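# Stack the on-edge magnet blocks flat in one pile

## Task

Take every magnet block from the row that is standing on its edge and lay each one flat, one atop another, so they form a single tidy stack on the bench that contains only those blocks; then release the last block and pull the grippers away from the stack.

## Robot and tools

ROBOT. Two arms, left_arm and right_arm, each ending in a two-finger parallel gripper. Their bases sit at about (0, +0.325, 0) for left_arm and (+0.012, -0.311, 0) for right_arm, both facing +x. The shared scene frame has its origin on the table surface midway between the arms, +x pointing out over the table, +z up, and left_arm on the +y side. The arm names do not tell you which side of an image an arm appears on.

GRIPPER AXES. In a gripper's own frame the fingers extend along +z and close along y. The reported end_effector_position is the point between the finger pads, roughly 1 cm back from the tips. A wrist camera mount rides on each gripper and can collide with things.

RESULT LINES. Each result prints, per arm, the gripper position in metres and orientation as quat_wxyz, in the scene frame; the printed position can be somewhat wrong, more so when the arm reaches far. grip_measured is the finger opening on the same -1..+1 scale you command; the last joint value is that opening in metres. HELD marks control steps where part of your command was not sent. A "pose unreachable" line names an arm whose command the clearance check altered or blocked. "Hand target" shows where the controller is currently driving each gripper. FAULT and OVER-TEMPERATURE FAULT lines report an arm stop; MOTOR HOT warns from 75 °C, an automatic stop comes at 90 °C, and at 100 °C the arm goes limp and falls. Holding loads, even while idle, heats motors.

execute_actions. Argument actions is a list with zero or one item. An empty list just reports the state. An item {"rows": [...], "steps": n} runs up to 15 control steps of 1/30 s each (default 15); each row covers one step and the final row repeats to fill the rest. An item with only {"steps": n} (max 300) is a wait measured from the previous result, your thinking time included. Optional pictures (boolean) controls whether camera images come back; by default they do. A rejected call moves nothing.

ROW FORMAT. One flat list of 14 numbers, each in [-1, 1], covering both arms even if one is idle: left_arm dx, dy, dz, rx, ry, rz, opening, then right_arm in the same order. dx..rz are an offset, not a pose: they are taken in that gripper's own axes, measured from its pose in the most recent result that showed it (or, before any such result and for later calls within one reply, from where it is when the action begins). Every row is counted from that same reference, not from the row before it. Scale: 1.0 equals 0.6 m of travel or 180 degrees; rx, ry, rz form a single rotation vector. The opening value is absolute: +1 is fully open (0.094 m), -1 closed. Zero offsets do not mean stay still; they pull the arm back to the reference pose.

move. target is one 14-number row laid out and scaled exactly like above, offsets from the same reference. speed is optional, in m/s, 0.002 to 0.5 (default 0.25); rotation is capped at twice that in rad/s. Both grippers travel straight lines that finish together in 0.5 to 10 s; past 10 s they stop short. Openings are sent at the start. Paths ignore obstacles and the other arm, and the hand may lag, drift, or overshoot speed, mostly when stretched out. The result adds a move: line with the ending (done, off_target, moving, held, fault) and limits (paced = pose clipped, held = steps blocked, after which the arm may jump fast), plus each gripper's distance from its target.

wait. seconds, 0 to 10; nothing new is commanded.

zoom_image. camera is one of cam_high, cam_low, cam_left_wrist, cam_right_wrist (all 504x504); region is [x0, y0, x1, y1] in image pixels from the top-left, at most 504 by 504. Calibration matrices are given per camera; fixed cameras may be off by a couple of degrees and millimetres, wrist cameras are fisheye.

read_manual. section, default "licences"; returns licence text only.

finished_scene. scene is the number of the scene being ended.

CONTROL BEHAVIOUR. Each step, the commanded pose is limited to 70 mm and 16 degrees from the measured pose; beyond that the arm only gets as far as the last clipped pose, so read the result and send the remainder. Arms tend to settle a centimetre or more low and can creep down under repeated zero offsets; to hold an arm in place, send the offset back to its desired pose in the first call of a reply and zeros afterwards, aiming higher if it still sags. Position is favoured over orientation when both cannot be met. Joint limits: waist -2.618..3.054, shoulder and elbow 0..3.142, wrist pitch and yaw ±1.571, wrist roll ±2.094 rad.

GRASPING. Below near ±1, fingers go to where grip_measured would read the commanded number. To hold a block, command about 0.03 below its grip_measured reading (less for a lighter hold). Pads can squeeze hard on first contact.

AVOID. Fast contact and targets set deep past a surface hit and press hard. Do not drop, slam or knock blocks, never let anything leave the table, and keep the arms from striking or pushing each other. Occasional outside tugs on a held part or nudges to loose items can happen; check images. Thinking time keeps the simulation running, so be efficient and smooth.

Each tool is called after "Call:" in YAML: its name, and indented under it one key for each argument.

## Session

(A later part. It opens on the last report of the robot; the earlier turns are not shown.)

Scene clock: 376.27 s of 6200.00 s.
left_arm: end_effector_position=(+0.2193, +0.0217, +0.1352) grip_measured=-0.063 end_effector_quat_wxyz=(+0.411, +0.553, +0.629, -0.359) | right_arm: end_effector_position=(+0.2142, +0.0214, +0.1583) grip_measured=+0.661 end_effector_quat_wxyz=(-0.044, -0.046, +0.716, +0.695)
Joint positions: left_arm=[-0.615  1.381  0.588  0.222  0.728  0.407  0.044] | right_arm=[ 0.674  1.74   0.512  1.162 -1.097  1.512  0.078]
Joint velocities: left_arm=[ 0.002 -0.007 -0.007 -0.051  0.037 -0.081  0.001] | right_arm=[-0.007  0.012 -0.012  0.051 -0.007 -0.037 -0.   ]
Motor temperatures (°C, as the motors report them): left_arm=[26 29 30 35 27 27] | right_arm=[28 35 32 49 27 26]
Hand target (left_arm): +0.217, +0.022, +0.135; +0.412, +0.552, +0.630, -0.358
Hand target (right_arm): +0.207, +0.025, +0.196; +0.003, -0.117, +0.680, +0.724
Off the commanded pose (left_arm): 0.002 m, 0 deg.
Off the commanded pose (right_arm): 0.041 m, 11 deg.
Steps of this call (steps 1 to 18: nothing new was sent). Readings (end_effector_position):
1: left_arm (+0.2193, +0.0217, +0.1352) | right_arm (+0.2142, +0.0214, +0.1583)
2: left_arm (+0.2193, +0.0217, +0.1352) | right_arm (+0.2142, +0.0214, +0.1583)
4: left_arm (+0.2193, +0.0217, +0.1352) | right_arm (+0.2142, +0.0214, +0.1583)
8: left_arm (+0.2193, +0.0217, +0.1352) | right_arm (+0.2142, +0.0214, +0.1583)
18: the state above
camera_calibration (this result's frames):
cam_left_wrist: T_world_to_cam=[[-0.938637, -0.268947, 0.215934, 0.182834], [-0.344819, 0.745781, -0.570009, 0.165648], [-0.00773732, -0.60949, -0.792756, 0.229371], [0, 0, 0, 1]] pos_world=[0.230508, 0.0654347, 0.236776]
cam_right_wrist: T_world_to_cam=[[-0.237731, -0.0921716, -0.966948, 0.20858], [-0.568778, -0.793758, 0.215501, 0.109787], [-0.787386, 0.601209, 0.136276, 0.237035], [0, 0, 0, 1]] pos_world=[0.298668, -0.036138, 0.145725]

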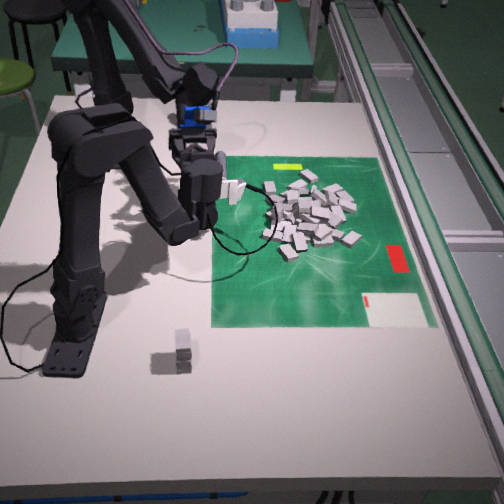

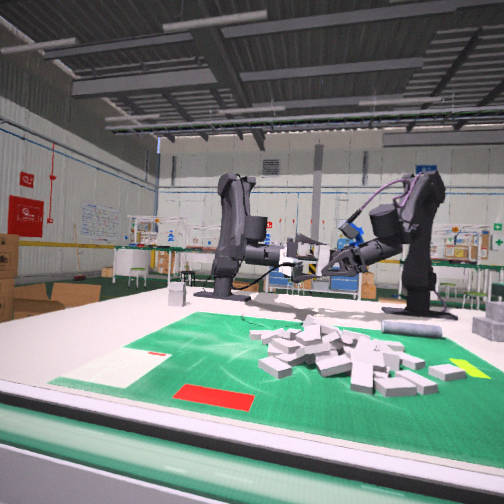

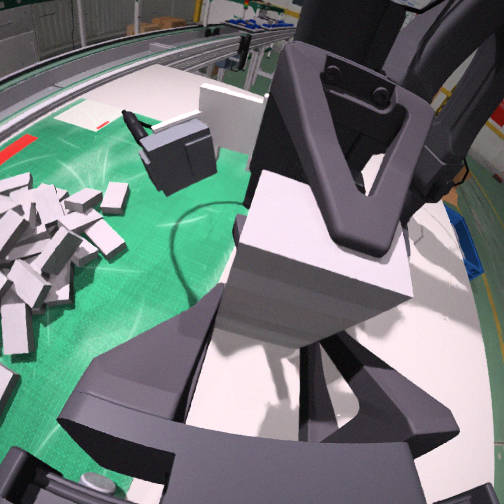

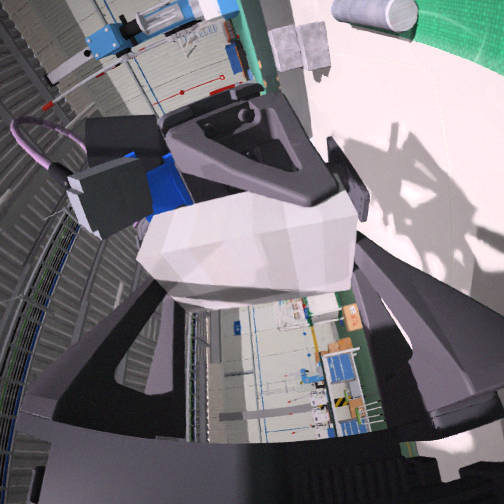

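Call:
execute_actions:
  actions:
    - {"rows": [[0,0,0,0,0,0,-0.11,0.003,0.067,0.0067,-0.0288,0.007,-0.056,0.6],[0,0,0,0,0,0,-0.11,0.003,0.067,0.0067,-0.0288,0.007,-0.056,0.6],[-0.004,0,-0.0005,0,-0.003,0.002,-0.11,0.003,0.064,0.0064,-0.0274,0.0067,-0.053,0.6],[-0.008,0,-0.001,0,-0.006,0.005,-0.11,0.003,0.060,0.006,-0.026,0.0063,-0.050,0.6],[-0.012,0,-0.0015,0,-0.008,0.007,-0.11,0.003,0.057,0.0057,-0.0245,0.006,-0.048,0.6],[-0.016,0,-0.002,0,-0.011,0.009,-0.11,0.002,0.054,0.0054,-0.023,0.0056,-0.045,0.6],[-0.02,0,-0.0025,0,-0.014,0.011,-0.11,0.002,0.050,0.005,-0.0216,0.0052,-0.042,0.6],[-0.024,0.001,-0.003,0,-0.017,0.014,-0.11,0.002,0.047,0.0047,-0.02,0.005,-0.039,0.6],[-0.028,0.001,-0.0035,0,-0.02,0.016,-0.11,0.002,0.044,0.0044,-0.0187,0.0045,-0.036,0.6],[-0.032,0.001,-0.004,0,-0.022,0.018,-0.11,0.002,0.040,0.004,-0.0173,0.004,-0.034,0.6],[-0.036,0.001,-0.0045,0,-0.025,0.021,-0.11,0.002,0.037,0.0037,-0.016,0.004,-0.031,0.6],[-0.04,0.001,-0.005,0,-0.028,0.023,-0.11,0.0015,0.034,0.0034,-0.0144,0.0035,-0.028,0.6]], "steps": 15}
  pictures: false

Call:
execute_actions:
  actions:
    - {"steps": 20}
  pictures: false

Scene clock: 402.93 s of 6200.00 s.
left_arm: end_effector_position=(+0.2191, +0.0213, +0.1360) grip_measured=-0.065 end_effector_quat_wxyz=(+0.415, +0.554, +0.626, -0.360) | right_arm: end_effector_position=(+0.2142, +0.0214, +0.1580) grip_measured=+0.661 end_effector_quat_wxyz=(-0.044, -0.046, +0.716, +0.695)
Joint positions: left_arm=[-0.615  1.381  0.582  0.238  0.731  0.407  0.044] | right_arm=[ 0.674  1.74   0.512  1.16  -1.098  1.51   0.078]
Joint velocities: left_arm=[-0.012 -0.002 -0.017  0.007  0.007 -0.007  0.   ] | right_arm=[-0.022  0.017 -0.002  0.066  0.081 -0.051 -0.002]
Motor temperatures (°C, as the motors report them): left_arm=[26 29 30 36 27 27] | right_arm=[28 36 32 50 27 26]
Hand target (left_arm): +0.221, +0.016, +0.158; +0.450, +0.560, +0.591, -0.367
Hand target (right_arm): +0.213, +0.024, +0.178; -0.018, -0.080, +0.698, +0.711
Off the commanded pose (left_arm): 0.023 m, 6 deg.
Off the commanded pose (right_arm): 0.021 m, 6 deg.
Steps of this call (steps 1 to 90: nothing new was sent; then 23.17 s passed at rest; steps 91 to 105: all 15 steps of this action). Readings (end_effector_position):
91: left_arm (+0.2193, +0.0217, +0.1352) | right_arm (+0.2142, +0.0214, +0.1583)
92: left_arm (+0.2193, +0.0217, +0.1352) | right_arm (+0.2142, +0.0214, +0.1583)
94: left_arm (+0.2191, +0.0217, +0.1353) | right_arm (+0.2142, +0.0214, +0.1583)
98: left_arm (+0.2193, +0.0214, +0.1359) | right_arm (+0.2142, +0.0214, +0.1583)
105: the state above

Scene clock: 403.60 s of 6200.00 s.
left_arm: end_effector_position=(+0.2191, +0.0213, +0.1361) grip_measured=-0.065 end_effector_quat_wxyz=(+0.416, +0.554, +0.625, -0.360) | right_arm: end_effector_position=(+0.2142, +0.0214, +0.1580) grip_measured=+0.661 end_effector_quat_wxyz=(-0.044, -0.046, +0.716, +0.695)
Joint positions: left_arm=[-0.615  1.381  0.581  0.241  0.731  0.407  0.044] | right_arm=[ 0.674  1.74   0.512  1.16  -1.098  1.509  0.078]
Joint velocities: left_arm=[ 0.007  0.002 -0.007  0.037  0.007 -0.007 -0.   ] | right_arm=[-0.002 -0.007  0.007  0.037  0.007  0.037 -0.001]
Motor temperatures (°C, as the motors report them): left_arm=[26 29 30 36 27 27] | right_arm=[28 36 32 50 27 26]
Hand target (left_arm): +0.221, +0.016, +0.158; +0.450, +0.560, +0.591, -0.367
Hand target (right_arm): +0.213, +0.024, +0.178; -0.018, -0.080, +0.698, +0.711
Off the commanded pose (left_arm): 0.023 m, 6 deg.
Off the commanded pose (right_arm): 0.021 m, 6 deg.
Steps of this call (steps 1 to 20: nothing new was sent). Readings (end_effector_position):
1: left_arm (+0.2191, +0.0213, +0.1360) | right_arm (+0.2142, +0.0214, +0.1580)
2: left_arm (+0.2191, +0.0214, +0.1359) | right_arm (+0.2142, +0.0214, +0.1580)
4: left_arm (+0.2191, +0.0213, +0.1360) | right_arm (+0.2142, +0.0214, +0.1580)
8: left_arm (+0.2191, +0.0213, +0.1361) | right_arm (+0.2142, +0.0214, +0.1580)
20: the state above

Call:
execute_actions:
  actions:
    - {"rows": [[-0.039,0.001,-0.004,0,-0.025,0.021,-0.11,0.0015,0.034,0.0034,-0.0144,0.0035,-0.028,0.6],[-0.042,0.001,-0.0044,0,-0.027,0.022,-0.11,0.0015,0.031,0.003,-0.013,0.003,-0.0255,0.6],[-0.046,0.001,-0.0047,0,-0.029,0.024,-0.11,0.001,0.028,0.0028,-0.0118,0.003,-0.023,0.6],[-0.049,0.001,-0.005,0,-0.031,0.026,-0.11,0.001,0.025,0.0025,-0.0105,0.0025,-0.020,0.6],[-0.052,0.001,-0.0054,0,-0.034,0.028,-0.11,0.001,0.022,0.0022,-0.009,0.002,-0.018,0.6],[-0.056,0.0015,-0.0058,0,-0.036,0.029,-0.11,0.001,0.019,0.002,-0.008,0.002,-0.015,0.6],[-0.059,0.0015,-0.006,0,-0.038,0.031,-0.11,0.001,0.015,0.0015,-0.0065,0.0015,-0.013,0.6],[-0.062,0.0015,-0.0065,0,-0.040,0.033,-0.11,0.0005,0.012,0.0012,-0.005,0.001,-0.010,0.6],[-0.066,0.002,-0.007,0,-0.042,0.035,-0.11,0.0005,0.009,0.001,-0.004,0.001,-0.0075,0.6],[-0.069,0.002,-0.0073,0,-0.044,0.036,-0.11,0,0.006,0.0006,-0.0026,0,-0.005,0.6],[-0.072,0.002,-0.0077,0,-0.046,0.038,-0.11,0,0.003,0.0003,-0.0013,0,-0.0025,0.6],[-0.075,0.002,-0.008,0,-0.048,0.040,-0.11,0,0,0,0,0,0,0.6]], "steps": 15}
  pictures: false

Call:
execute_actions:
  actions:
    - {"steps": 20}
  pictures: false

Scene clock: 413.03 s of 6200.00 s.
left_arm: end_effector_position=(+0.2191, +0.0212, +0.1364) grip_measured=-0.065 end_effector_quat_wxyz=(+0.419, +0.553, +0.623, -0.361) | right_arm: end_effector_position=(+0.2140, +0.0213, +0.1569) grip_measured=+0.661 end_effector_quat_wxyz=(-0.045, -0.046, +0.718, +0.693)
Joint positions: left_arm=[-0.615  1.381  0.573  0.259  0.732  0.403  0.044] | right_arm=[ 0.674  1.74   0.512  1.152 -1.099  1.505  0.078]
Joint velocities: left_arm=[ 0.002  0.007 -0.012  0.037 -0.007 -0.022 -0.   ] | right_arm=[-0.017 -0.002 -0.027 -0.037 -0.007  0.007  0.   ]
Motor temperatures (°C, as the motors report them): left_arm=[26 29 30 38 27 27] | right_arm=[28 35 31 48 27 26]
Hand target (left_arm): +0.220, +0.011, +0.179; +0.481, +0.565, +0.558, -0.371
Hand target (right_arm): +0.214, +0.021, +0.158; -0.044, -0.046, +0.717, +0.695
Off the commanded pose (left_arm): 0.045 m, 11 deg.
Off the commanded pose (right_arm): 0.001 m, 0 deg.
Steps of this call (steps 1 to 90: nothing new was sent; then 5.93 s passed at rest; steps 91 to 105: all 15 steps of this action). Readings (end_effector_position):
91: left_arm (+0.2192, +0.0213, +0.1361) | right_arm (+0.2142, +0.0214, +0.1580)
92: left_arm (+0.2192, +0.0213, +0.1362) | right_arm (+0.2142, +0.0214, +0.1579)
94: left_arm (+0.2193, +0.0212, +0.1363) | right_arm (+0.2141, +0.0214, +0.1578)
98: left_arm (+0.2191, +0.0212, +0.1363) | right_arm (+0.2141, +0.0214, +0.1573)
105: the state above

Scene clock: 413.70 s of 6200.00 s.
left_arm: end_effector_position=(+0.2190, +0.0212, +0.1364) grip_measured=-0.065 end_effector_quat_wxyz=(+0.420, +0.553, +0.623, -0.361) | right_arm: end_effector_position=(+0.2140, +0.0213, +0.1569) grip_measured=+0.661 end_effector_quat_wxyz=(-0.045, -0.046, +0.718, +0.693)
Joint positions: left_arm=[-0.615  1.381  0.572  0.261  0.732  0.403  0.044] | right_arm=[ 0.674  1.74   0.512  1.152 -1.099  1.504  0.078]
Joint velocities: left_arm=[ 0.012  0.002  0.002 -0.022  0.022  0.007  0.   ] | right_arm=[-0.012  0.002 -0.007 -0.037 -0.037  0.007  0.   ]
Motor temperatures (°C, as the motors report them): left_arm=[26 29 30 38 27 27] | right_arm=[28 35 31 48 27 26]
Hand target (left_arm): +0.220, +0.011, +0.179; +0.481, +0.565, +0.558, -0.371
Hand target (right_arm): +0.214, +0.021, +0.158; -0.044, -0.046, +0.717, +0.695
Off the commanded pose (left_arm): 0.045 m, 11 deg.
Off the commanded pose (right_arm): 0.001 m, 0 deg.
Steps of this call (steps 1 to 20: nothing new was sent). Readings (end_effector_position):
1: left_arm (+0.2190, +0.0212, +0.1363) | right_arm (+0.2140, +0.0213, +0.1569)
2: left_arm (+0.2191, +0.0212, +0.1364) | right_arm (+0.2140, +0.0213, +0.1569)
4: left_arm (+0.2190, +0.0212, +0.1363) | right_arm (+0.2140, +0.0213, +0.1569)
8: left_arm (+0.2190, +0.0212, +0.1364) | right_arm (+0.2140, +0.0213, +0.1569)
20: the state above

Call:
execute_actions:
  actions:
    - {"rows": [[-0.074,0.002,-0.008,0,-0.045,0.038,-0.11,0,0.002,0,0,0,0,0.64],[-0.074,0.002,-0.008,0,-0.045,0.038,-0.11,0,0.002,0,0,0,0,0.65],[-0.074,0.002,-0.008,0,-0.045,0.038,-0.11,0,0.002,0,0,0,0,0.66],[-0.074,0.002,-0.008,0,-0.045,0.038,-0.11,0,0.002,0,0,0,0,0.67],[-0.074,0.002,-0.008,0,-0.045,0.038,-0.11,0,0.002,0,0,0,0,0.68],[-0.074,0.002,-0.008,0,-0.045,0.038,-0.11,0,0.002,0,0,0,0,0.69],[-0.074,0.002,-0.008,0,-0.045,0.038,-0.11,0,0.002,0,0,0,0,0.70],[-0.074,0.002,-0.008,0,-0.045,0.038,-0.11,0,0.002,0,0,0,0,0.71],[-0.074,0.002,-0.008,0,-0.045,0.038,-0.11,0,0.002,0,0,0,0,0.72],[-0.074,0.002,-0.008,0,-0.045,0.038,-0.11,0,0.002,0,0,0,0,0.73],[-0.074,0.002,-0.008,0,-0.045,0.038,-0.11,0,0.002,0,0,0,0,0.74],[-0.074,0.002,-0.008,0,-0.045,0.038,-0.11,0,0.002,0,0,0,0,0.75],[-0.074,0.002,-0.008,0,-0.045,0.038,-0.11,0,0.002,0,0,0,0,0.76],[-0.074,0.002,-0.008,0,-0.045,0.038,-0.11,0,0.002,0,0,0,0,0.77],[-0.074,0.002,-0.008,0,-0.045,0.038,-0.11,0,0.002,0,0,0,0,0.78]], "steps": 15}
  pictures: false

Call:
execute_actions:
  actions:
    - {"steps": 20}

Scene clock: 423.57 s of 6200.00 s.
left_arm: end_effector_position=(+0.2199, +0.0206, +0.1380) grip_measured=-0.065 end_effector_quat_wxyz=(+0.423, +0.553, +0.620, -0.361) | right_arm: end_effector_position=(+0.2139, +0.0213, +0.1565) grip_measured=+0.773 end_effector_quat_wxyz=(-0.047, -0.045, +0.718, +0.693)
Joint positions: left_arm=[-0.615  1.381  0.572  0.271  0.732  0.402  0.044] | right_arm=[ 0.674  1.74   0.512  1.149 -1.099  1.506  0.083]
Joint velocities: left_arm=[ 0.002 -0.012 -0.002  0.066 -0.037  0.037 -0.001] | right_arm=[ 0.012  0.002 -0.002 -0.066  0.037 -0.037  0.009]
Motor temperatures (°C, as the motors report them): left_arm=[26 30 31 41 27 27] | right_arm=[27 34 31 46 27 26]
Hand target (left_arm): +0.220, +0.011, +0.179; +0.481, +0.564, +0.559, -0.371
Hand target (right_arm): +0.214, +0.021, +0.158; -0.045, -0.046, +0.718, +0.693
Off the commanded pose (left_arm): 0.043 m, 10 deg.
Off the commanded pose (right_arm): 0.002 m, 0 deg.
Steps of this call (steps 1 to 90: nothing new was sent; then 6.37 s passed at rest; steps 91 to 105: all 15 steps of this action). Readings (end_effector_position):
91: left_arm (+0.2190, +0.0212, +0.1364) | right_arm (+0.2139, +0.0213, +0.1567)
92: left_arm (+0.2190, +0.0212, +0.1364) | right_arm (+0.2139, +0.0213, +0.1566)
94: left_arm (+0.2190, +0.0212, +0.1364) | right_arm (+0.2139, +0.0213, +0.1565)
98: left_arm (+0.2192, +0.0211, +0.1367) | right_arm (+0.2139, +0.0213, +0.1565)
105: the state above

Scene clock: 424.23 s of 6200.00 s.
left_arm: end_effector_position=(+0.2200, +0.0205, +0.1383) grip_measured=-0.065 end_effector_quat_wxyz=(+0.424, +0.553, +0.620, -0.361) | right_arm: end_effector_position=(+0.2139, +0.0213, +0.1565) grip_measured=+0.778 end_effector_quat_wxyz=(-0.047, -0.044, +0.718, +0.693)
Joint positions: left_arm=[-0.615  1.381  0.572  0.272  0.732  0.402  0.044] | right_arm=[ 0.674  1.74   0.512  1.149 -1.099  1.507  0.084]
Joint velocities: left_arm=[ 0.007  0.002  0.002 -0.125  0.066 -0.051  0.   ] | right_arm=[-0.007  0.002  0.012  0.007  0.007 -0.007  0.   ]
Motor temperatures (°C, as the motors report them): left_arm=[26 30 31 41 27 27] | right_arm=[27 34 31 46 27 26]
Hand target (left_arm): +0.220, +0.011, +0.179; +0.482, +0.564, +0.559, -0.371
Hand target (right_arm): +0.214, +0.021, +0.158; -0.045, -0.046, +0.718, +0.693
Off the commanded pose (left_arm): 0.043 m, 10 deg.
Off the commanded pose (right_arm): 0.002 m, 0 deg.
Steps of this call (steps 1 to 20: nothing new was sent). Readings (end_effector_position):
1: left_arm (+0.2200, +0.0205, +0.1382) | right_arm (+0.2139, +0.0213, +0.1565)
2: left_arm (+0.2200, +0.0205, +0.1383) | right_arm (+0.2139, +0.0213, +0.1565)
4: left_arm (+0.2200, +0.0205, +0.1383) | right_arm (+0.2139, +0.0213, +0.1565)
8: left_arm (+0.2200, +0.0205, +0.1383) | right_arm (+0.2139, +0.0213, +0.1565)
20: the state above
camera_calibration (this result's frames):
cam_left_wrist: T_world_to_cam=[[-0.943849, -0.262298, 0.200869, 0.185549], [-0.33026, 0.732981, -0.5947, 0.169022], [0.00875562, -0.627646, -0.77845, 0.225842], [0, 0, 0, 1]] pos_world=[0.228974, 0.0665284, 0.239053]
cam_right_wrist: T_world_to_cam=[[-0.242616, -0.0985325, -0.965106, 0.207604], [-0.566295, -0.793361, 0.223358, 0.108107], [-0.787685, 0.600724, 0.136684, 0.237061], [0, 0, 0, 1]] pos_world=[0.298318, -0.0361843, 0.143811]

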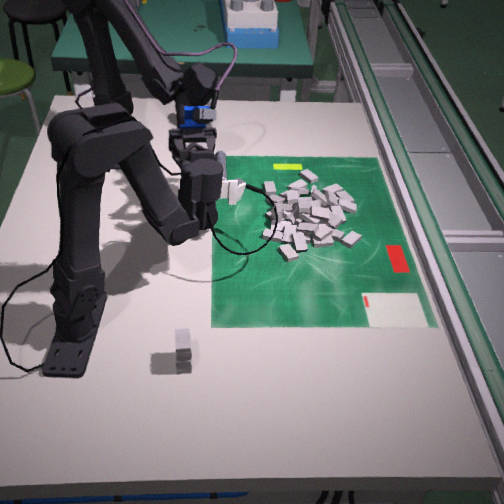

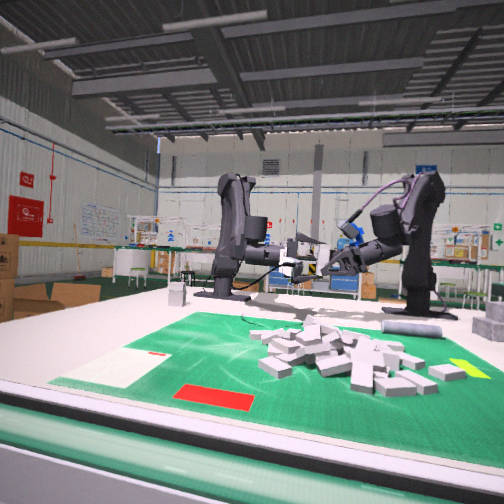

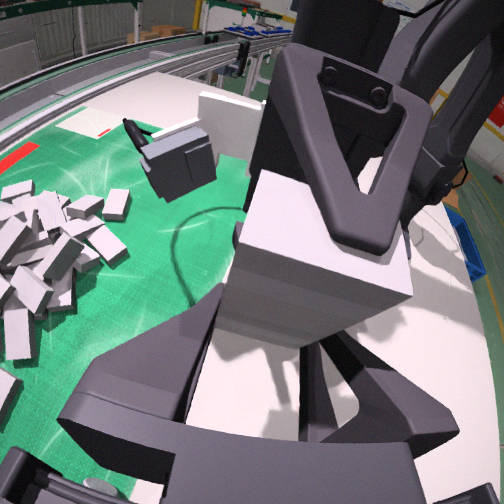

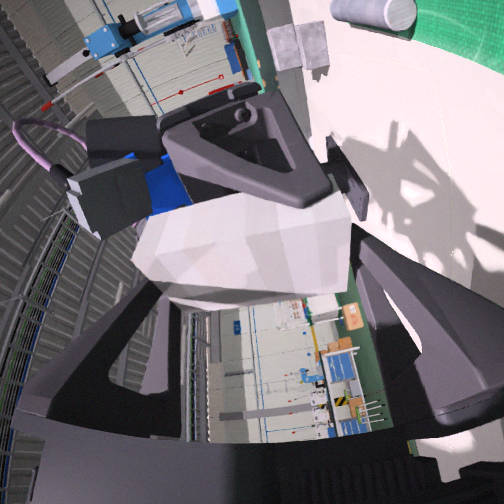

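Call:
execute_actions:
  actions:
    - {"rows": [[-0.068,0.002,-0.008,0,-0.040,0.034,-0.11,0,0.003,0,0,0,0,0.78],[-0.066,0.002,-0.008,0,-0.038,0.033,-0.11,0,0.003,0,0,0,0,0.79],[-0.064,0.002,-0.008,0,-0.037,0.032,-0.11,0,0.003,0,0,0,0,0.81],[-0.064,0.002,-0.008,0,-0.037,0.032,-0.11,0,0.004,0,0,0,0,0.83],[-0.064,0.002,-0.008,0,-0.037,0.032,-0.11,0,0.004,0,0,0,0,0.85],[-0.064,0.002,-0.008,0,-0.037,0.032,-0.11,0,0.004,0,0,0,0,0.87],[-0.064,0.002,-0.008,0,-0.037,0.032,-0.11,0,0.005,0,0,0,0,0.89],[-0.064,0.002,-0.008,0,-0.037,0.032,-0.11,0,0.005,0,0,0,0,0.91],[-0.064,0.002,-0.008,0,-0.037,0.032,-0.11,0,0.005,0,0,0,0,0.93],[-0.064,0.002,-0.008,0,-0.037,0.032,-0.11,0,0.005,0,0,0,0,0.95],[-0.064,0.002,-0.008,0,-0.037,0.032,-0.11,0,0.005,0,0,0,0,0.97],[-0.064,0.002,-0.008,0,-0.037,0.032,-0.11,0,0.005,0,0,0,0,1.0]], "steps": 15}
  pictures: false

Call:
execute_actions:
  actions:
    - {"steps": 20}

Scene clock: 434.60 s of 6200.00 s.
left_arm: end_effector_position=(+0.2200, +0.0205, +0.1383) grip_measured=-0.065 end_effector_quat_wxyz=(+0.424, +0.553, +0.620, -0.361) | right_arm: end_effector_position=(+0.2137, +0.0212, +0.1545) grip_measured=+1.000 end_effector_quat_wxyz=(-0.052, -0.040, +0.721, +0.690)
Joint positions: left_arm=[-0.615  1.381  0.572  0.272  0.732  0.402  0.044] | right_arm=[ 0.674  1.74   0.512  1.137 -1.099  1.51   0.094]
Joint velocities: left_arm=[-0.007  0.012 -0.012  0.037  0.095  0.037 -0.001] | right_arm=[ 0.007  0.012 -0.007 -0.051 -0.022 -0.022  0.   ]
Motor temperatures (°C, as the motors report them): left_arm=[26 30 31 43 27 27] | right_arm=[27 34 31 45 27 26]
Hand target (left_arm): +0.221, +0.012, +0.175; +0.476, +0.562, +0.567, -0.369
Hand target (right_arm): +0.214, +0.021, +0.159; -0.047, -0.044, +0.718, +0.693
Off the commanded pose (left_arm): 0.039 m, 9 deg.
Off the commanded pose (right_arm): 0.005 m, 1 deg.
Steps of this call (steps 1 to 90: nothing new was sent; then 6.87 s passed at rest; steps 91 to 105: all 15 steps of this action). Readings (end_effector_position):
91: left_arm (+0.2200, +0.0205, +0.1383) | right_arm (+0.2139, +0.0213, +0.1564)
92: left_arm (+0.2200, +0.0205, +0.1383) | right_arm (+0.2138, +0.0213, +0.1563)
94: left_arm (+0.2200, +0.0205, +0.1383) | right_arm (+0.2138, +0.0213, +0.1560)
98: left_arm (+0.2200, +0.0205, +0.1383) | right_arm (+0.2138, +0.0212, +0.1552)
105: the state above

Scene clock: 435.27 s of 6200.00 s.
left_arm: end_effector_position=(+0.2200, +0.0205, +0.1383) grip_measured=-0.065 end_effector_quat_wxyz=(+0.424, +0.553, +0.620, -0.361) | right_arm: end_effector_position=(+0.2137, +0.0212, +0.1543) grip_measured=+1.000 end_effector_quat_wxyz=(-0.052, -0.039, +0.721, +0.690)
Joint positions: left_arm=[-0.615  1.381  0.572  0.272  0.732  0.402  0.044] | right_arm=[ 0.674  1.74   0.512  1.135 -1.099  1.51   0.094]
Joint velocities: left_arm=[-0.017 -0.007 -0.002 -0.022 -0.051 -0.007 -0.001] | right_arm=[-0.002  0.007  0.002 -0.022 -0.007 -0.022  0.   ]
Motor temperatures (°C, as the motors report them): left_arm=[26 30 31 43 27 27] | right_arm=[27 34 31 45 27 26]
Hand target (left_arm): +0.221, +0.012, +0.175; +0.476, +0.562, +0.567, -0.369
Hand target (right_arm): +0.214, +0.021, +0.159; -0.047, -0.044, +0.718, +0.693
Off the commanded pose (left_arm): 0.039 m, 9 deg.
Off the commanded pose (right_arm): 0.005 m, 1 deg.
Steps of this call (steps 1 to 20: nothing new was sent). Readings (end_effector_position):
1: left_arm (+0.2200, +0.0205, +0.1383) | right_arm (+0.2137, +0.0212, +0.1544)
2: left_arm (+0.2200, +0.0205, +0.1383) | right_arm (+0.2137, +0.0212, +0.1544)
4: left_arm (+0.2200, +0.0205, +0.1383) | right_arm (+0.2137, +0.0212, +0.1544)
8: left_arm (+0.2200, +0.0205, +0.1383) | right_arm (+0.2137, +0.0212, +0.1544)
20: the state above
camera_calibration (this result's frames):
cam_left_wrist: T_world_to_cam=[[-0.943849, -0.262298, 0.200869, 0.185549], [-0.33026, 0.732981, -0.5947, 0.169022], [0.00875562, -0.627646, -0.77845, 0.225842], [0, 0, 0, 1]] pos_world=[0.228974, 0.0665284, 0.239053]
cam_right_wrist: T_world_to_cam=[[-0.256393, -0.10651, -0.960686, 0.207934], [-0.563078, -0.791385, 0.238017, 0.105422], [-0.785624, 0.601968, 0.142932, 0.235863], [0, 0, 0, 1]] pos_world=[0.297973, -0.0364056, 0.140954]

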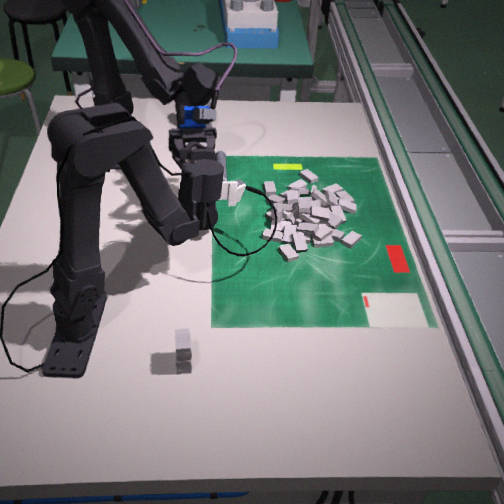

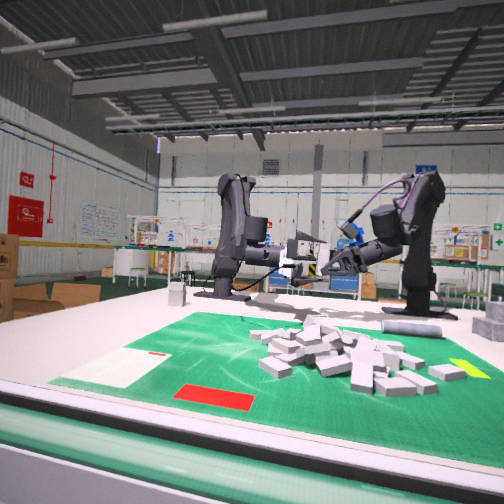

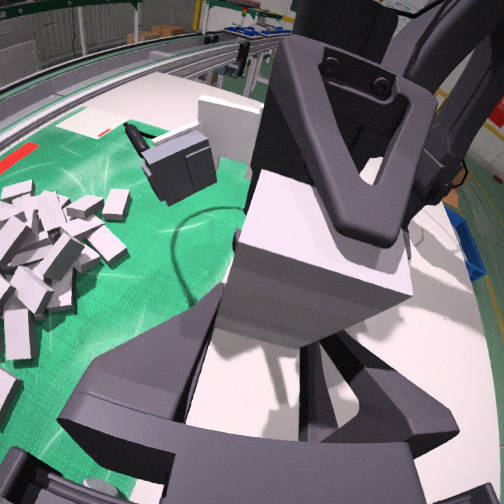

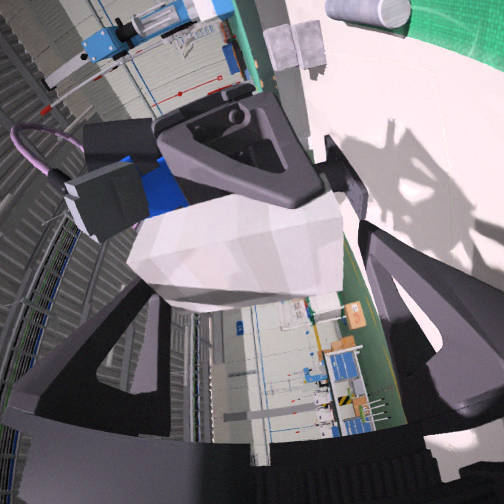

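Call:
execute_actions:
  actions:
    - {"rows": [[-0.064,0.002,-0.008,0,-0.037,0.032,-0.11,0,0.008,0,-0.002,0,-0.004,1],[-0.064,0.002,-0.008,0,-0.037,0.032,-0.11,0,0.011,0,-0.003,0,-0.006,1],[-0.064,0.002,-0.008,0,-0.037,0.032,-0.11,0,0.014,0,-0.004,0,-0.008,1],[-0.064,0.002,-0.008,0,-0.037,0.032,-0.11,0,0.017,0,-0.005,0,-0.010,1],[-0.064,0.002,-0.008,0,-0.037,0.032,-0.11,0,0.020,0,-0.006,0,-0.012,1]], "steps": 15}
  pictures: false

Scene clock: 441.20 s of 6200.00 s.
left_arm: end_effector_position=(+0.2200, +0.0205, +0.1383) grip_measured=-0.065 end_effector_quat_wxyz=(+0.424, +0.553, +0.620, -0.361) | right_arm: end_effector_position=(+0.2137, +0.0212, +0.1543) grip_measured=+1.000 end_effector_quat_wxyz=(-0.053, -0.039, +0.721, +0.690)
Joint positions: left_arm=[-0.615  1.381  0.572  0.272  0.732  0.402  0.044] | right_arm=[ 0.674  1.74   0.512  1.135 -1.099  1.511  0.094]
Joint velocities: left_arm=[ 0.002  0.002 -0.002  0.007  0.007 -0.022 -0.   ] | right_arm=[-0.002  0.002 -0.007 -0.066 -0.007 -0.051  0.   ]
Motor temperatures (°C, as the motors report them): left_arm=[26 30 31 44 27 27] | right_arm=[27 34 31 44 27 26]
Hand target (left_arm): +0.221, +0.012, +0.175; +0.476, +0.562, +0.567, -0.369
Hand target (right_arm): +0.214, +0.022, +0.166; -0.039, -0.052, +0.713, +0.698
Off the commanded pose (left_arm): 0.039 m, 9 deg.
Off the commanded pose (right_arm): 0.012 m, 2 deg.
Steps of this call (steps 1 to 90: nothing new was sent; then 2.43 s passed at rest; steps 91 to 105: all 15 steps of this action). Readings (end_effector_position):
91: left_arm (+0.2200, +0.0205, +0.1383) | right_arm (+0.2137, +0.0212, +0.1543)
92: left_arm (+0.2200, +0.0205, +0.1383) | right_arm (+0.2137, +0.0212, +0.1543)
94: left_arm (+0.2200, +0.0205, +0.1383) | right_arm (+0.2137, +0.0212, +0.1543)
98: left_arm (+0.2200, +0.0205, +0.1383) | right_arm (+0.2137, +0.0212, +0.1543)
105: the state above

Call:
execute_actions:
  actions:
    - {"rows": [[-0.064,0.002,-0.008,0,-0.037,0.032,-0.11,0,0.022,0,-0.007,0,-0.014,1],[-0.064,0.002,-0.008,0,-0.037,0.032,-0.11,0,0.024,0,-0.008,0,-0.016,1],[-0.064,0.002,-0.008,0,-0.037,0.032,-0.11,0,0.026,0,-0.009,0,-0.018,1],[-0.064,0.002,-0.008,0,-0.037,0.032,-0.11,0,0.028,0,-0.010,0,-0.020,1],[-0.064,0.002,-0.008,0,-0.037,0.032,-0.11,0,0.030,0,-0.011,0,-0.022,1]], "steps": 15}
  pictures: false

Scene clock: 446.23 s of 6200.00 s.
left_arm: end_effector_position=(+0.2200, +0.0205, +0.1383) grip_measured=-0.065 end_effector_quat_wxyz=(+0.424, +0.553, +0.620, -0.361) | right_arm: end_effector_position=(+0.2138, +0.0212, +0.1553) grip_measured=+1.000 end_effector_quat_wxyz=(-0.051, -0.040, +0.720, +0.691)
Joint positions: left_arm=[-0.615  1.381  0.572  0.272  0.732  0.402  0.044] | right_arm=[ 0.674  1.74   0.512  1.141 -1.099  1.511  0.094]
Joint velocities: left_arm=[ 0.022 -0.017  0.012 -0.007  0.022 -0.037  0.001] | right_arm=[-0.002 -0.002 -0.007  0.081  0.037 -0.022  0.   ]
Motor temperatures (°C, as the motors report them): left_arm=[26 30 31 44 27 27] | right_arm=[27 34 31 44 27 26]
Hand target (left_arm): +0.221, +0.012, +0.175; +0.476, +0.562, +0.567, -0.369
Hand target (right_arm): +0.214, +0.022, +0.172; -0.029, -0.063, +0.707, +0.704
Off the commanded pose (left_arm): 0.039 m, 9 deg.
Off the commanded pose (right_arm): 0.017 m, 4 deg.
Steps of this call (steps 1 to 90: nothing new was sent; then 1.53 s passed at rest; steps 91 to 105: all 15 steps of this action). Readings (end_effector_position):
91: left_arm (+0.2200, +0.0205, +0.1383) | right_arm (+0.2137, +0.0212, +0.1543)
92: left_arm (+0.2200, +0.0205, +0.1383) | right_arm (+0.2137, +0.0212, +0.1543)
94: left_arm (+0.2200, +0.0205, +0.1383) | right_arm (+0.2137, +0.0212, +0.1543)
98: left_arm (+0.2200, +0.0205, +0.1383) | right_arm (+0.2137, +0.0212, +0.1549)
105: the state above

Call:
execute_actions:
  actions:
    - {"rows": [[-0.064,0.002,-0.008,0,-0.037,0.032,-0.11,0,0.026,-0.004,-0.010,0,-0.020,1],[-0.064,0.002,-0.008,0,-0.037,0.032,-0.11,0,0.026,-0.008,-0.010,0,-0.020,1],[-0.064,0.002,-0.008,0,-0.037,0.032,-0.11,0,0.025,-0.012,-0.010,0,-0.020,1],[-0.064,0.002,-0.008,0,-0.037,0.032,-0.11,0,0.025,-0.016,-0.010,0,-0.020,1],[-0.064,0.002,-0.008,0,-0.037,0.032,-0.11,0,0.024,-0.020,-0.010,0,-0.020,1],[-0.064,0.002,-0.008,0,-0.037,0.032,-0.11,0,0.024,-0.024,-0.010,0,-0.020,1],[-0.064,0.002,-0.008,0,-0.037,0.032,-0.11,0,0.023,-0.028,-0.010,0,-0.020,1],[-0.064,0.002,-0.008,0,-0.037,0.032,-0.11,0,0.023,-0.032,-0.010,0,-0.020,1],[-0.064,0.002,-0.008,0,-0.037,0.032,-0.11,0,0.022,-0.036,-0.010,0,-0.020,1],[-0.064,0.002,-0.008,0,-0.037,0.032,-0.11,0,0.022,-0.040,-0.010,0,-0.020,1]], "steps": 15}
  pictures: false

Scene clock: 457.57 s of 6200.00 s.
left_arm: end_effector_position=(+0.2200, +0.0205, +0.1383) grip_measured=-0.065 end_effector_quat_wxyz=(+0.424, +0.553, +0.620, -0.361) | right_arm: end_effector_position=(+0.2204, +0.0025, +0.1578) grip_measured=+1.000 end_effector_quat_wxyz=(-0.045, -0.038, +0.717, +0.695)
Joint positions: left_arm=[-0.615  1.381  0.572  0.272  0.732  0.402  0.044] | right_arm=[ 0.606  1.718  0.487  1.154 -1.157  1.511  0.094]
Joint velocities: left_arm=[-0.002  0.007 -0.017 -0.022  0.037  0.007 -0.   ] | right_arm=[-0.012 -0.007  0.017 -0.007 -0.066 -0.007  0.   ]
Motor temperatures (°C, as the motors report them): left_arm=[26 30 31 45 27 27] | right_arm=[27 34 31 44 27 26]
Hand target (left_arm): +0.221, +0.012, +0.175; +0.476, +0.562, +0.567, -0.369
Hand target (right_arm): +0.217, -0.002, +0.169; -0.029, -0.062, +0.708, +0.703
Off the commanded pose (left_arm): 0.039 m, 9 deg.
Off the commanded pose (right_arm): 0.013 m, 4 deg.
Steps of this call (steps 1 to 90: nothing new was sent; then 7.83 s passed at rest; steps 91 to 105: all 15 steps of this action). Readings (end_effector_position):
91: left_arm (+0.2200, +0.0205, +0.1383) | right_arm (+0.2138, +0.0212, +0.1554)
92: left_arm (+0.2200, +0.0205, +0.1383) | right_arm (+0.2137, +0.0212, +0.1555)
94: left_arm (+0.2200, +0.0205, +0.1383) | right_arm (+0.2139, +0.0203, +0.1559)
98: left_arm (+0.2200, +0.0205, +0.1383) | right_arm (+0.2185, +0.0130, +0.1574)
105: the state above

Call:
execute_actions:
  actions:
    - {"rows": [[-0.064,0.002,-0.008,0,-0.037,0.032,-0.11,0,0.018,-0.010,-0.009,0,-0.018,1],[-0.064,0.002,-0.008,0,-0.037,0.032,-0.11,0,0.018,-0.016,-0.009,0,-0.018,1],[-0.064,0.002,-0.008,0,-0.037,0.032,-0.11,0,0.018,-0.022,-0.009,0,-0.018,1],[-0.064,0.002,-0.008,0,-0.037,0.032,-0.11,0,0.018,-0.028,-0.009,0,-0.018,1],[-0.064,0.002,-0.008,0,-0.037,0.032,-0.11,0,0.018,-0.035,-0.009,0,-0.018,1],[-0.064,0.002,-0.008,0,-0.037,0.032,-0.11,0,0.018,-0.042,-0.009,0,-0.018,1],[-0.064,0.002,-0.008,0,-0.037,0.032,-0.11,0,0.018,-0.050,-0.009,0,-0.018,1],[-0.064,0.002,-0.008,0,-0.037,0.032,-0.11,0,0.018,-0.058,-0.009,0,-0.018,1],[-0.064,0.002,-0.008,0,-0.037,0.032,-0.11,0,0.018,-0.066,-0.009,0,-0.018,1],[-0.064,0.002,-0.008,0,-0.037,0.032,-0.11,0,0.018,-0.075,-0.009,0,-0.018,1],[-0.064,0.002,-0.008,0,-0.037,0.032,-0.11,0,0.018,-0.084,-0.009,0,-0.018,1],[-0.064,0.002,-0.008,0,-0.037,0.032,-0.11,0,0.018,-0.093,-0.009,0,-0.018,1],[-0.064,0.002,-0.008,0,-0.037,0.032,-0.11,0,0.018,-0.102,-0.009,0,-0.018,1],[-0.064,0.002,-0.008,0,-0.037,0.032,-0.11,0,0.018,-0.111,-0.009,0,-0.018,1],[-0.064,0.002,-0.008,0,-0.037,0.032,-0.11,0,0.018,-0.12,-0.009,0,-0.018,1]], "steps": 15}
  pictures: false

Call:
execute_actions:
  actions:
    - {"steps": 20}

Scene clock: 471.07 s of 6200.00 s.
left_arm: end_effector_position=(+0.2200, +0.0205, +0.1383) grip_measured=-0.065 end_effector_quat_wxyz=(+0.424, +0.553, +0.620, -0.361) | right_arm: end_effector_position=(+0.2378, -0.0525, +0.1614) grip_measured=+1.000 end_effector_quat_wxyz=(-0.027, -0.025, +0.713, +0.701)
Joint positions: left_arm=[-0.615  1.381  0.572  0.272  0.732  0.402  0.044] | right_arm=[ 0.394  1.669  0.429  1.171 -1.324  1.508  0.094]
Joint velocities: left_arm=[ 0.002 -0.002 -0.007 -0.051 -0.007 -0.022 -0.001] | right_arm=[-0.603 -0.149 -0.11   0.022 -0.505 -0.095  0.   ]
Motor temperatures (°C, as the motors report them): left_arm=[26 31 31 46 27 27] | right_arm=[27 35 30 44 27 26]
Hand target (left_arm): +0.221, +0.012, +0.175; +0.476, +0.562, +0.567, -0.369
Hand target (right_arm): +0.229, -0.066, +0.169; -0.024, -0.057, +0.707, +0.705
Off the commanded pose (left_arm): 0.039 m, 9 deg.
Off the commanded pose (right_arm): 0.021 m, 4 deg.
Steps of this call (steps 1 to 90: nothing new was sent; then 10.00 s passed at rest; steps 91 to 105: all 15 steps of this action). Readings (end_effector_position):
91: left_arm (+0.2200, +0.0205, +0.1383) | right_arm (+0.2185, +0.0022, +0.1586)
92: left_arm (+0.2200, +0.0205, +0.1383) | right_arm (+0.2191, +0.0015, +0.1590)
94: left_arm (+0.2200, +0.0205, +0.1383) | right_arm (+0.2220, -0.0020, +0.1595)
98: left_arm (+0.2200, +0.0205, +0.1383) | right_arm (+0.2285, -0.0173, +0.1578)
105: the state above

Scene clock: 471.73 s of 6200.00 s.
left_arm: end_effector_position=(+0.2200, +0.0205, +0.1383) grip_measured=-0.065 end_effector_quat_wxyz=(+0.424, +0.553, +0.620, -0.361) | right_arm: end_effector_position=(+0.2328, -0.0630, +0.1632) grip_measured=+1.000 end_effector_quat_wxyz=(-0.038, -0.040, +0.710, +0.702)
Joint positions: left_arm=[-0.615  1.381  0.572  0.272  0.732  0.402  0.044] | right_arm=[ 0.355  1.66   0.424  1.171 -1.4    1.505  0.094]
Joint velocities: left_arm=[-0.012 -0.002 -0.002  0.022 -0.066  0.007 -0.   ] | right_arm=[ 0.007  0.002 -0.017  0.007  0.007 -0.037  0.   ]
Motor temperatures (°C, as the motors report them): left_arm=[26 31 31 46 27 27] | right_arm=[27 35 30 44 27 26]
Hand target (left_arm): +0.221, +0.012, +0.175; +0.476, +0.562, +0.567, -0.369
Hand target (right_arm): +0.229, -0.066, +0.169; -0.024, -0.057, +0.707, +0.705
Off the commanded pose (left_arm): 0.039 m, 9 deg.
Off the commanded pose (right_arm): 0.010 m, 3 deg.
Steps of this call (steps 1 to 20: nothing new was sent). Readings (end_effector_position):
1: left_arm (+0.2200, +0.0205, +0.1383) | right_arm (+0.2391, -0.0572, +0.1620)
2: left_arm (+0.2200, +0.0205, +0.1383) | right_arm (+0.2398, -0.0603, +0.1624)
4: left_arm (+0.2200, +0.0205, +0.1383) | right_arm (+0.2386, -0.0624, +0.1628)
8: left_arm (+0.2200, +0.0205, +0.1383) | right_arm (+0.2350, -0.0627, +0.1631)
20: the state above
camera_calibration (this result's frames):
cam_left_wrist: T_world_to_cam=[[-0.943849, -0.262298, 0.200869, 0.185549], [-0.33026, 0.732981, -0.5947, 0.169022], [0.00875562, -0.627646, -0.77845, 0.225842], [0, 0, 0, 1]] pos_world=[0.228974, 0.0665284, 0.239053]
cam_right_wrist: T_world_to_cam=[[-0.239641, -0.0696559, -0.96836, 0.212087], [-0.582025, -0.78801, 0.200717, 0.0581894], [-0.777058, 0.61171, 0.148298, 0.298022], [0, 0, 0, 1]] pos_world=[0.316273, -0.121676, 0.149501]

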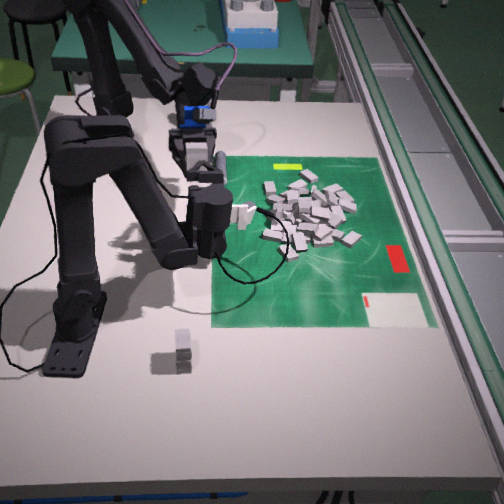

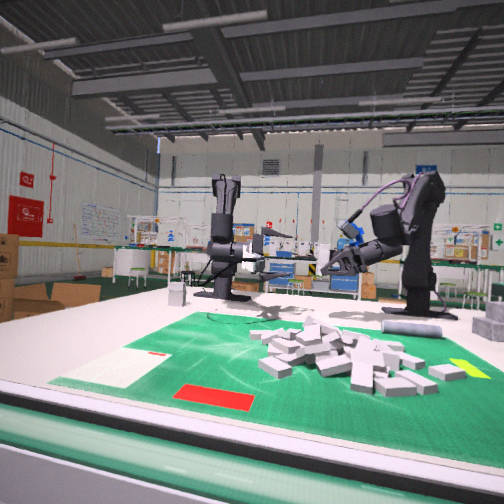

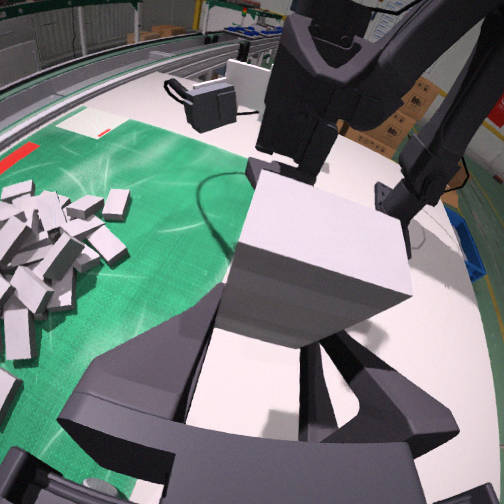

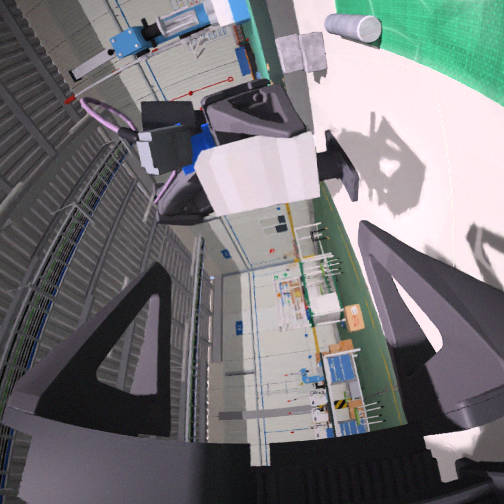

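Call:
execute_actions:
  actions:
    - {"rows": [[-0.061,0.002,-0.007,0,-0.037,0.032,-0.11,0,0.01,0,0,0,0,1],[-0.057,0.002,-0.005,0,-0.037,0.032,-0.11,0,0.01,0,0,0,0,1],[-0.052,0.002,-0.003,0,-0.037,0.032,-0.11,0,0.01,0,0,0,0,1],[-0.047,0.0015,-0.001,0,-0.037,0.032,-0.11,0,0.01,0,0,0,0,1],[-0.042,0.0015,0.001,0,-0.037,0.032,-0.11,0,0.01,0,0,0,0,1],[-0.037,0.0015,0.003,0,-0.037,0.032,-0.11,0,0.01,0,0,0,0,1],[-0.032,0.001,0.005,0,-0.037,0.032,-0.11,0,0.01,0,0,0,0,1],[-0.027,0.001,0.007,0,-0.037,0.032,-0.11,0,0.01,0,0,0,0,1],[-0.022,0.001,0.009,0,-0.037,0.032,-0.11,0,0.01,0,0,0,0,1],[-0.017,0.001,0.011,0,-0.037,0.032,-0.11,0,0.01,0,0,0,0,1],[-0.012,0.001,0.013,0,-0.037,0.032,-0.11,0,0.01,0,0,0,0,1],[-0.007,0.0005,0.015,0,-0.037,0.032,-0.11,0,0.01,0,0,0,0,1],[-0.002,0.0005,0.017,0,-0.037,0.032,-0.11,0,0.01,0,0,0,0,1],[0.002,0.0005,0.019,0,-0.037,0.032,-0.11,0,0.01,0,0,0,0,1],[0.005,0.0005,0.020,0,-0.037,0.032,-0.11,0,0.01,0,0,0,0,1]], "steps": 15}
  pictures: false

Call:
execute_actions:
  actions:
    - {"steps": 25}
  pictures: false

Scene clock: 490.40 s of 6200.00 s.
left_arm: end_effector_position=(+0.2121, +0.0265, +0.0966) grip_measured=-0.065 end_effector_quat_wxyz=(+0.404, +0.552, +0.634, -0.361) | right_arm: end_effector_position=(+0.2325, -0.0630, +0.1611) grip_measured=+1.000 end_effector_quat_wxyz=(-0.049, -0.030, +0.712, +0.700)
Joint positions: left_arm=[-0.615  1.471  0.48   0.404  0.73   0.404  0.044] | right_arm=[ 0.355  1.66   0.424  1.15  -1.402  1.514  0.094]
Joint velocities: left_arm=[ 0.022  0.252 -0.203  0.286 -0.022  0.066  0.   ] | right_arm=[-0.007  0.002 -0.002 -0.066 -0.022  0.022  0.   ]
Motor temperatures (°C, as the motors report them): left_arm=[26 31 31 47 27 27] | right_arm=[27 34 30 43 27 26]
Hand target (left_arm): +0.219, +0.014, +0.132; +0.471, +0.566, +0.569, -0.366
Hand target (right_arm): +0.233, -0.063, +0.169; -0.038, -0.040, +0.710, +0.702
Off the commanded pose (left_arm): 0.039 m, 12 deg.
Off the commanded pose (right_arm): 0.008 m, 2 deg.
Steps of this call (steps 1 to 90: nothing new was sent; then 15.17 s passed at rest; steps 91 to 105: all 15 steps of this action). Readings (end_effector_position):
91: left_arm (+0.2200, +0.0205, +0.1383) | right_arm (+0.2326, -0.0630, +0.1631)
92: left_arm (+0.2199, +0.0206, +0.1380) | right_arm (+0.2326, -0.0630, +0.1629)
94: left_arm (+0.2192, +0.0211, +0.1369) | right_arm (+0.2326, -0.0630, +0.1624)
98: left_arm (+0.2173, +0.0224, +0.1268) | right_arm (+0.2325, -0.0630, +0.1617)
105: the state above

Scene clock: 491.23 s of 6200.00 s.
left_arm: end_effector_position=(+0.2143, +0.0256, +0.0956) grip_measured=-0.065 end_effector_quat_wxyz=(+0.415, +0.553, +0.627, -0.359) | right_arm: end_effector_position=(+0.2325, -0.0630, +0.1609) grip_measured=+1.000 end_effector_quat_wxyz=(-0.050, -0.029, +0.712, +0.700)
Joint positions: left_arm=[-0.615  1.488  0.466  0.46   0.726  0.406  0.044] | right_arm=[ 0.355  1.66   0.424  1.148 -1.402  1.514  0.094]
Joint velocities: left_arm=[-0.007 -0.022  0.007  0.007  0.022  0.007 -0.   ] | right_arm=[ 0.017  0.002 -0.012  0.051 -0.022 -0.037  0.   ]
Motor temperatures (°C, as the motors report them): left_arm=[26 31 31 47 27 27] | right_arm=[27 34 30 43 27 26]
Hand target (left_arm): +0.219, +0.014, +0.132; +0.471, +0.566, +0.569, -0.366
Hand target (right_arm): +0.233, -0.063, +0.169; -0.038, -0.040, +0.710, +0.702
Off the commanded pose (left_arm): 0.039 m, 10 deg.
Off the commanded pose (right_arm): 0.008 m, 2 deg.
Steps of this call (steps 1 to 25: nothing new was sent). Readings (end_effector_position):
1: left_arm (+0.2117, +0.0270, +0.0935) | right_arm (+0.2325, -0.0630, +0.1611)
2: left_arm (+0.2112, +0.0275, +0.0912) | right_arm (+0.2325, -0.0630, +0.1610)
4: left_arm (+0.2111, +0.0279, +0.0897) | right_arm (+0.2325, -0.0630, +0.1609)
8: left_arm (+0.2130, +0.0265, +0.0932) | right_arm (+0.2325, -0.0630, +0.1609)
25: the state above

Call:
execute_actions:
  actions:
    - {"rows": [[-0.061,0.005,-0.004,0,-0.038,0.033,-0.11,0,0.014,0,0,0,0,1],[-0.058,0.005,-0.003,0,-0.038,0.033,-0.11,0,0.014,0,0,0,0,1],[-0.054,0.005,-0.001,0,-0.038,0.033,-0.11,0,0.014,0,0,0,0,1],[-0.049,0.005,0.001,0,-0.038,0.033,-0.11,0,0.014,0,0,0,0,1],[-0.044,0.005,0.003,0,-0.038,0.033,-0.11,0,0.014,0,0,0,0,1],[-0.039,0.005,0.005,0,-0.038,0.033,-0.11,0,0.014,0,0,0,0,1],[-0.034,0.005,0.008,0,-0.038,0.033,-0.11,0,0.014,0,0,0,0,1],[-0.029,0.005,0.010,0,-0.038,0.033,-0.11,0,0.014,0,0,0,0,1],[-0.024,0.005,0.012,0,-0.038,0.033,-0.11,0,0.014,0,0,0,0,1],[-0.019,0.005,0.014,0,-0.038,0.033,-0.11,0,0.014,0,0,0,0,1],[-0.014,0.005,0.016,0,-0.038,0.033,-0.11,0,0.014,0,0,0,0,1],[-0.010,0.005,0.018,0,-0.038,0.033,-0.11,0,0.014,0,0,0,0,1],[-0.006,0.005,0.020,0,-0.038,0.033,-0.11,0,0.014,0,0,0,0,1],[-0.003,0.005,0.021,0,-0.038,0.033,-0.11,0,0.014,0,0,0,0,1],[-0.001,0.005,0.022,0,-0.038,0.033,-0.11,0,0.014,0,0,0,0,1]], "steps": 15}
  pictures: false

Call:
execute_actions:
  actions:
    - {"steps": 25}

Call:
zoom_image:
  camera: "cam_low"
  region: [280, 240, 380, 340]

Scene clock: 503.57 s of 6200.00 s.
left_arm: end_effector_position=(+0.2087, +0.0300, +0.0568) grip_measured=-0.065 end_effector_quat_wxyz=(+0.396, +0.553, +0.640, -0.359) | right_arm: end_effector_position=(+0.2321, -0.0631, +0.1579) grip_measured=+1.000 end_effector_quat_wxyz=(-0.065, -0.014, +0.714, +0.697)
Joint positions: left_arm=[-0.615  1.623  0.409  0.603  0.724  0.41   0.044] | right_arm=[ 0.355  1.66   0.424  1.117 -1.402  1.527  0.094]
Joint velocities: left_arm=[-0.007  0.286 -0.139  0.359 -0.022 -0.037  0.   ] | right_arm=[-0.012  0.017  0.017 -0.081  0.022 -0.022  0.   ]
Motor temperatures (°C, as the motors report them): left_arm=[26 30 31 48 27 27] | right_arm=[27 34 30 42 27 26]
Hand target (left_arm): +0.216, +0.016, +0.092; +0.464, +0.567, +0.575, -0.365
Hand target (right_arm): +0.233, -0.063, +0.169; -0.050, -0.029, +0.711, +0.700
Off the commanded pose (left_arm): 0.039 m, 12 deg.
Off the commanded pose (right_arm): 0.011 m, 2 deg.
Steps of this call (steps 1 to 90: nothing new was sent; then 8.83 s passed at rest; steps 91 to 105: all 15 steps of this action). Readings (end_effector_position):
91: left_arm (+0.2143, +0.0256, +0.0956) | right_arm (+0.2324, -0.0630, +0.1607)
92: left_arm (+0.2143, +0.0255, +0.0958) | right_arm (+0.2324, -0.0631, +0.1604)
94: left_arm (+0.2144, +0.0255, +0.0958) | right_arm (+0.2323, -0.0631, +0.1597)
98: left_arm (+0.2144, +0.0255, +0.0871) | right_arm (+0.2322, -0.0631, +0.1588)
105: the state above

Scene clock: 504.40 s of 6200.00 s.
left_arm: end_effector_position=(+0.2114, +0.0284, +0.0585) grip_measured=-0.065 end_effector_quat_wxyz=(+0.410, +0.554, +0.631, -0.356) | right_arm: end_effector_position=(+0.2321, -0.0631, +0.1575) grip_measured=+1.000 end_effector_quat_wxyz=(-0.066, -0.013, +0.714, +0.697)
Joint positions: left_arm=[-0.615  1.639  0.4    0.661  0.722  0.412  0.044] | right_arm=[ 0.355  1.66   0.424  1.114 -1.402  1.527  0.094]
Joint velocities: left_arm=[ 0.012  0.002 -0.022 -0.022  0.007 -0.007 -0.   ] | right_arm=[-0.002 -0.012 -0.022  0.037  0.022  0.007  0.   ]
Motor temperatures (°C, as the motors report them): left_arm=[26 30 31 48 27 27] | right_arm=[27 34 30 42 27 26]
Hand target (left_arm): +0.216, +0.016, +0.092; +0.464, +0.567, +0.575, -0.365
Hand target (right_arm): +0.233, -0.063, +0.169; -0.050, -0.029, +0.711, +0.700
Off the commanded pose (left_arm): 0.036 m, 10 deg.
Off the commanded pose (right_arm): 0.012 m, 3 deg.
Steps of this call (steps 1 to 25: nothing new was sent). Readings (end_effector_position):
1: left_arm (+0.2081, +0.0305, +0.0542) | right_arm (+0.2321, -0.0631, +0.1578)
2: left_arm (+0.2077, +0.0309, +0.0524) | right_arm (+0.2321, -0.0631, +0.1577)
4: left_arm (+0.2080, +0.0308, +0.0523) | right_arm (+0.2321, -0.0631, +0.1576)
8: left_arm (+0.2102, +0.0292, +0.0564) | right_arm (+0.2321, -0.0631, +0.1576)
25: the state above
camera_calibration (this result's frames):
cam_left_wrist: T_world_to_cam=[[-0.938302, -0.272612, 0.212773, 0.193919], [-0.345781, 0.748511, -0.565834, 0.114121], [-0.00500972, -0.604495, -0.796593, 0.172055], [0, 0, 0, 1]] pos_world=[0.222277, 0.0714504, 0.160371]
cam_right_wrist: T_world_to_cam=[[-0.314012, -0.0874338, -0.945384, 0.218857], [-0.563503, -0.784233, 0.259699, 0.0454265], [-0.764108, 0.614275, 0.19699, 0.287898], [0, 0, 0, 1]] pos_world=[0.314307, -0.122088, 0.138394]

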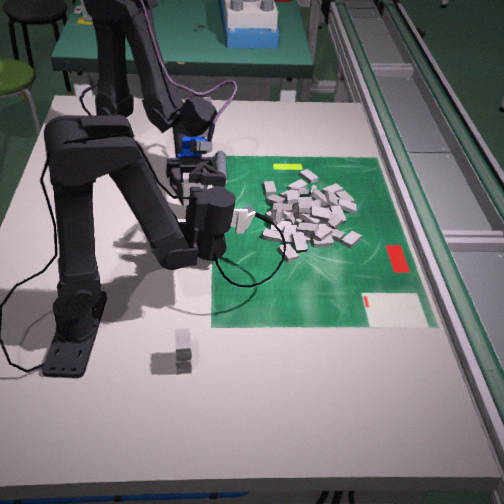

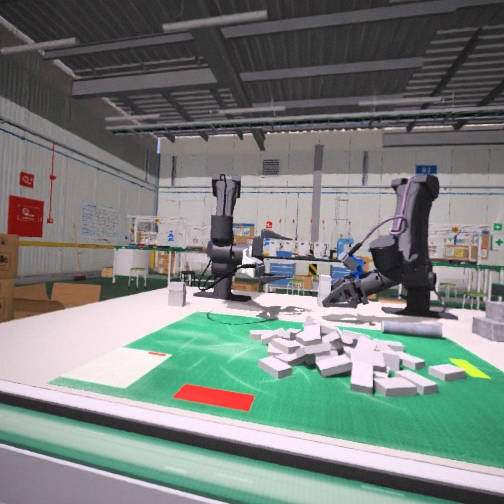

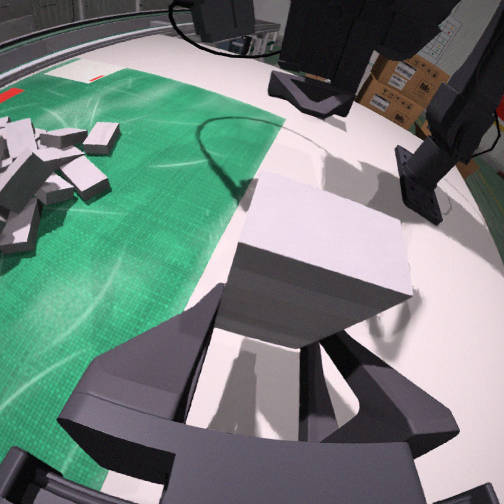

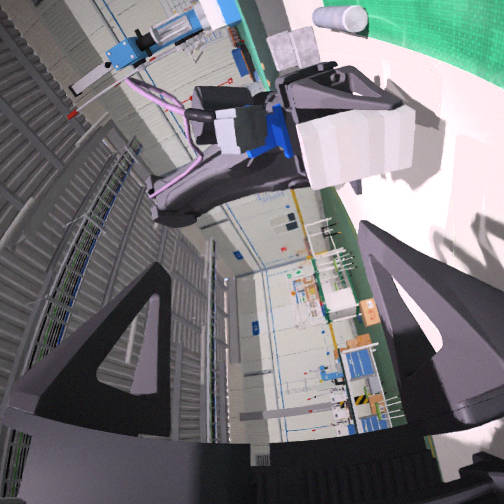

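Region (280, 240, 380, 340) of cam_low's 504x504 image, scaled by 5.040, with more detail than that image has.

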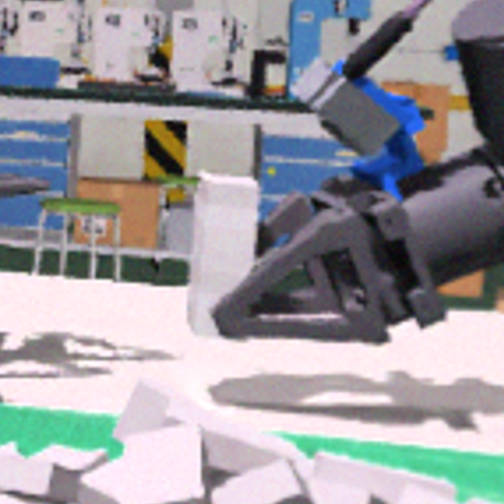

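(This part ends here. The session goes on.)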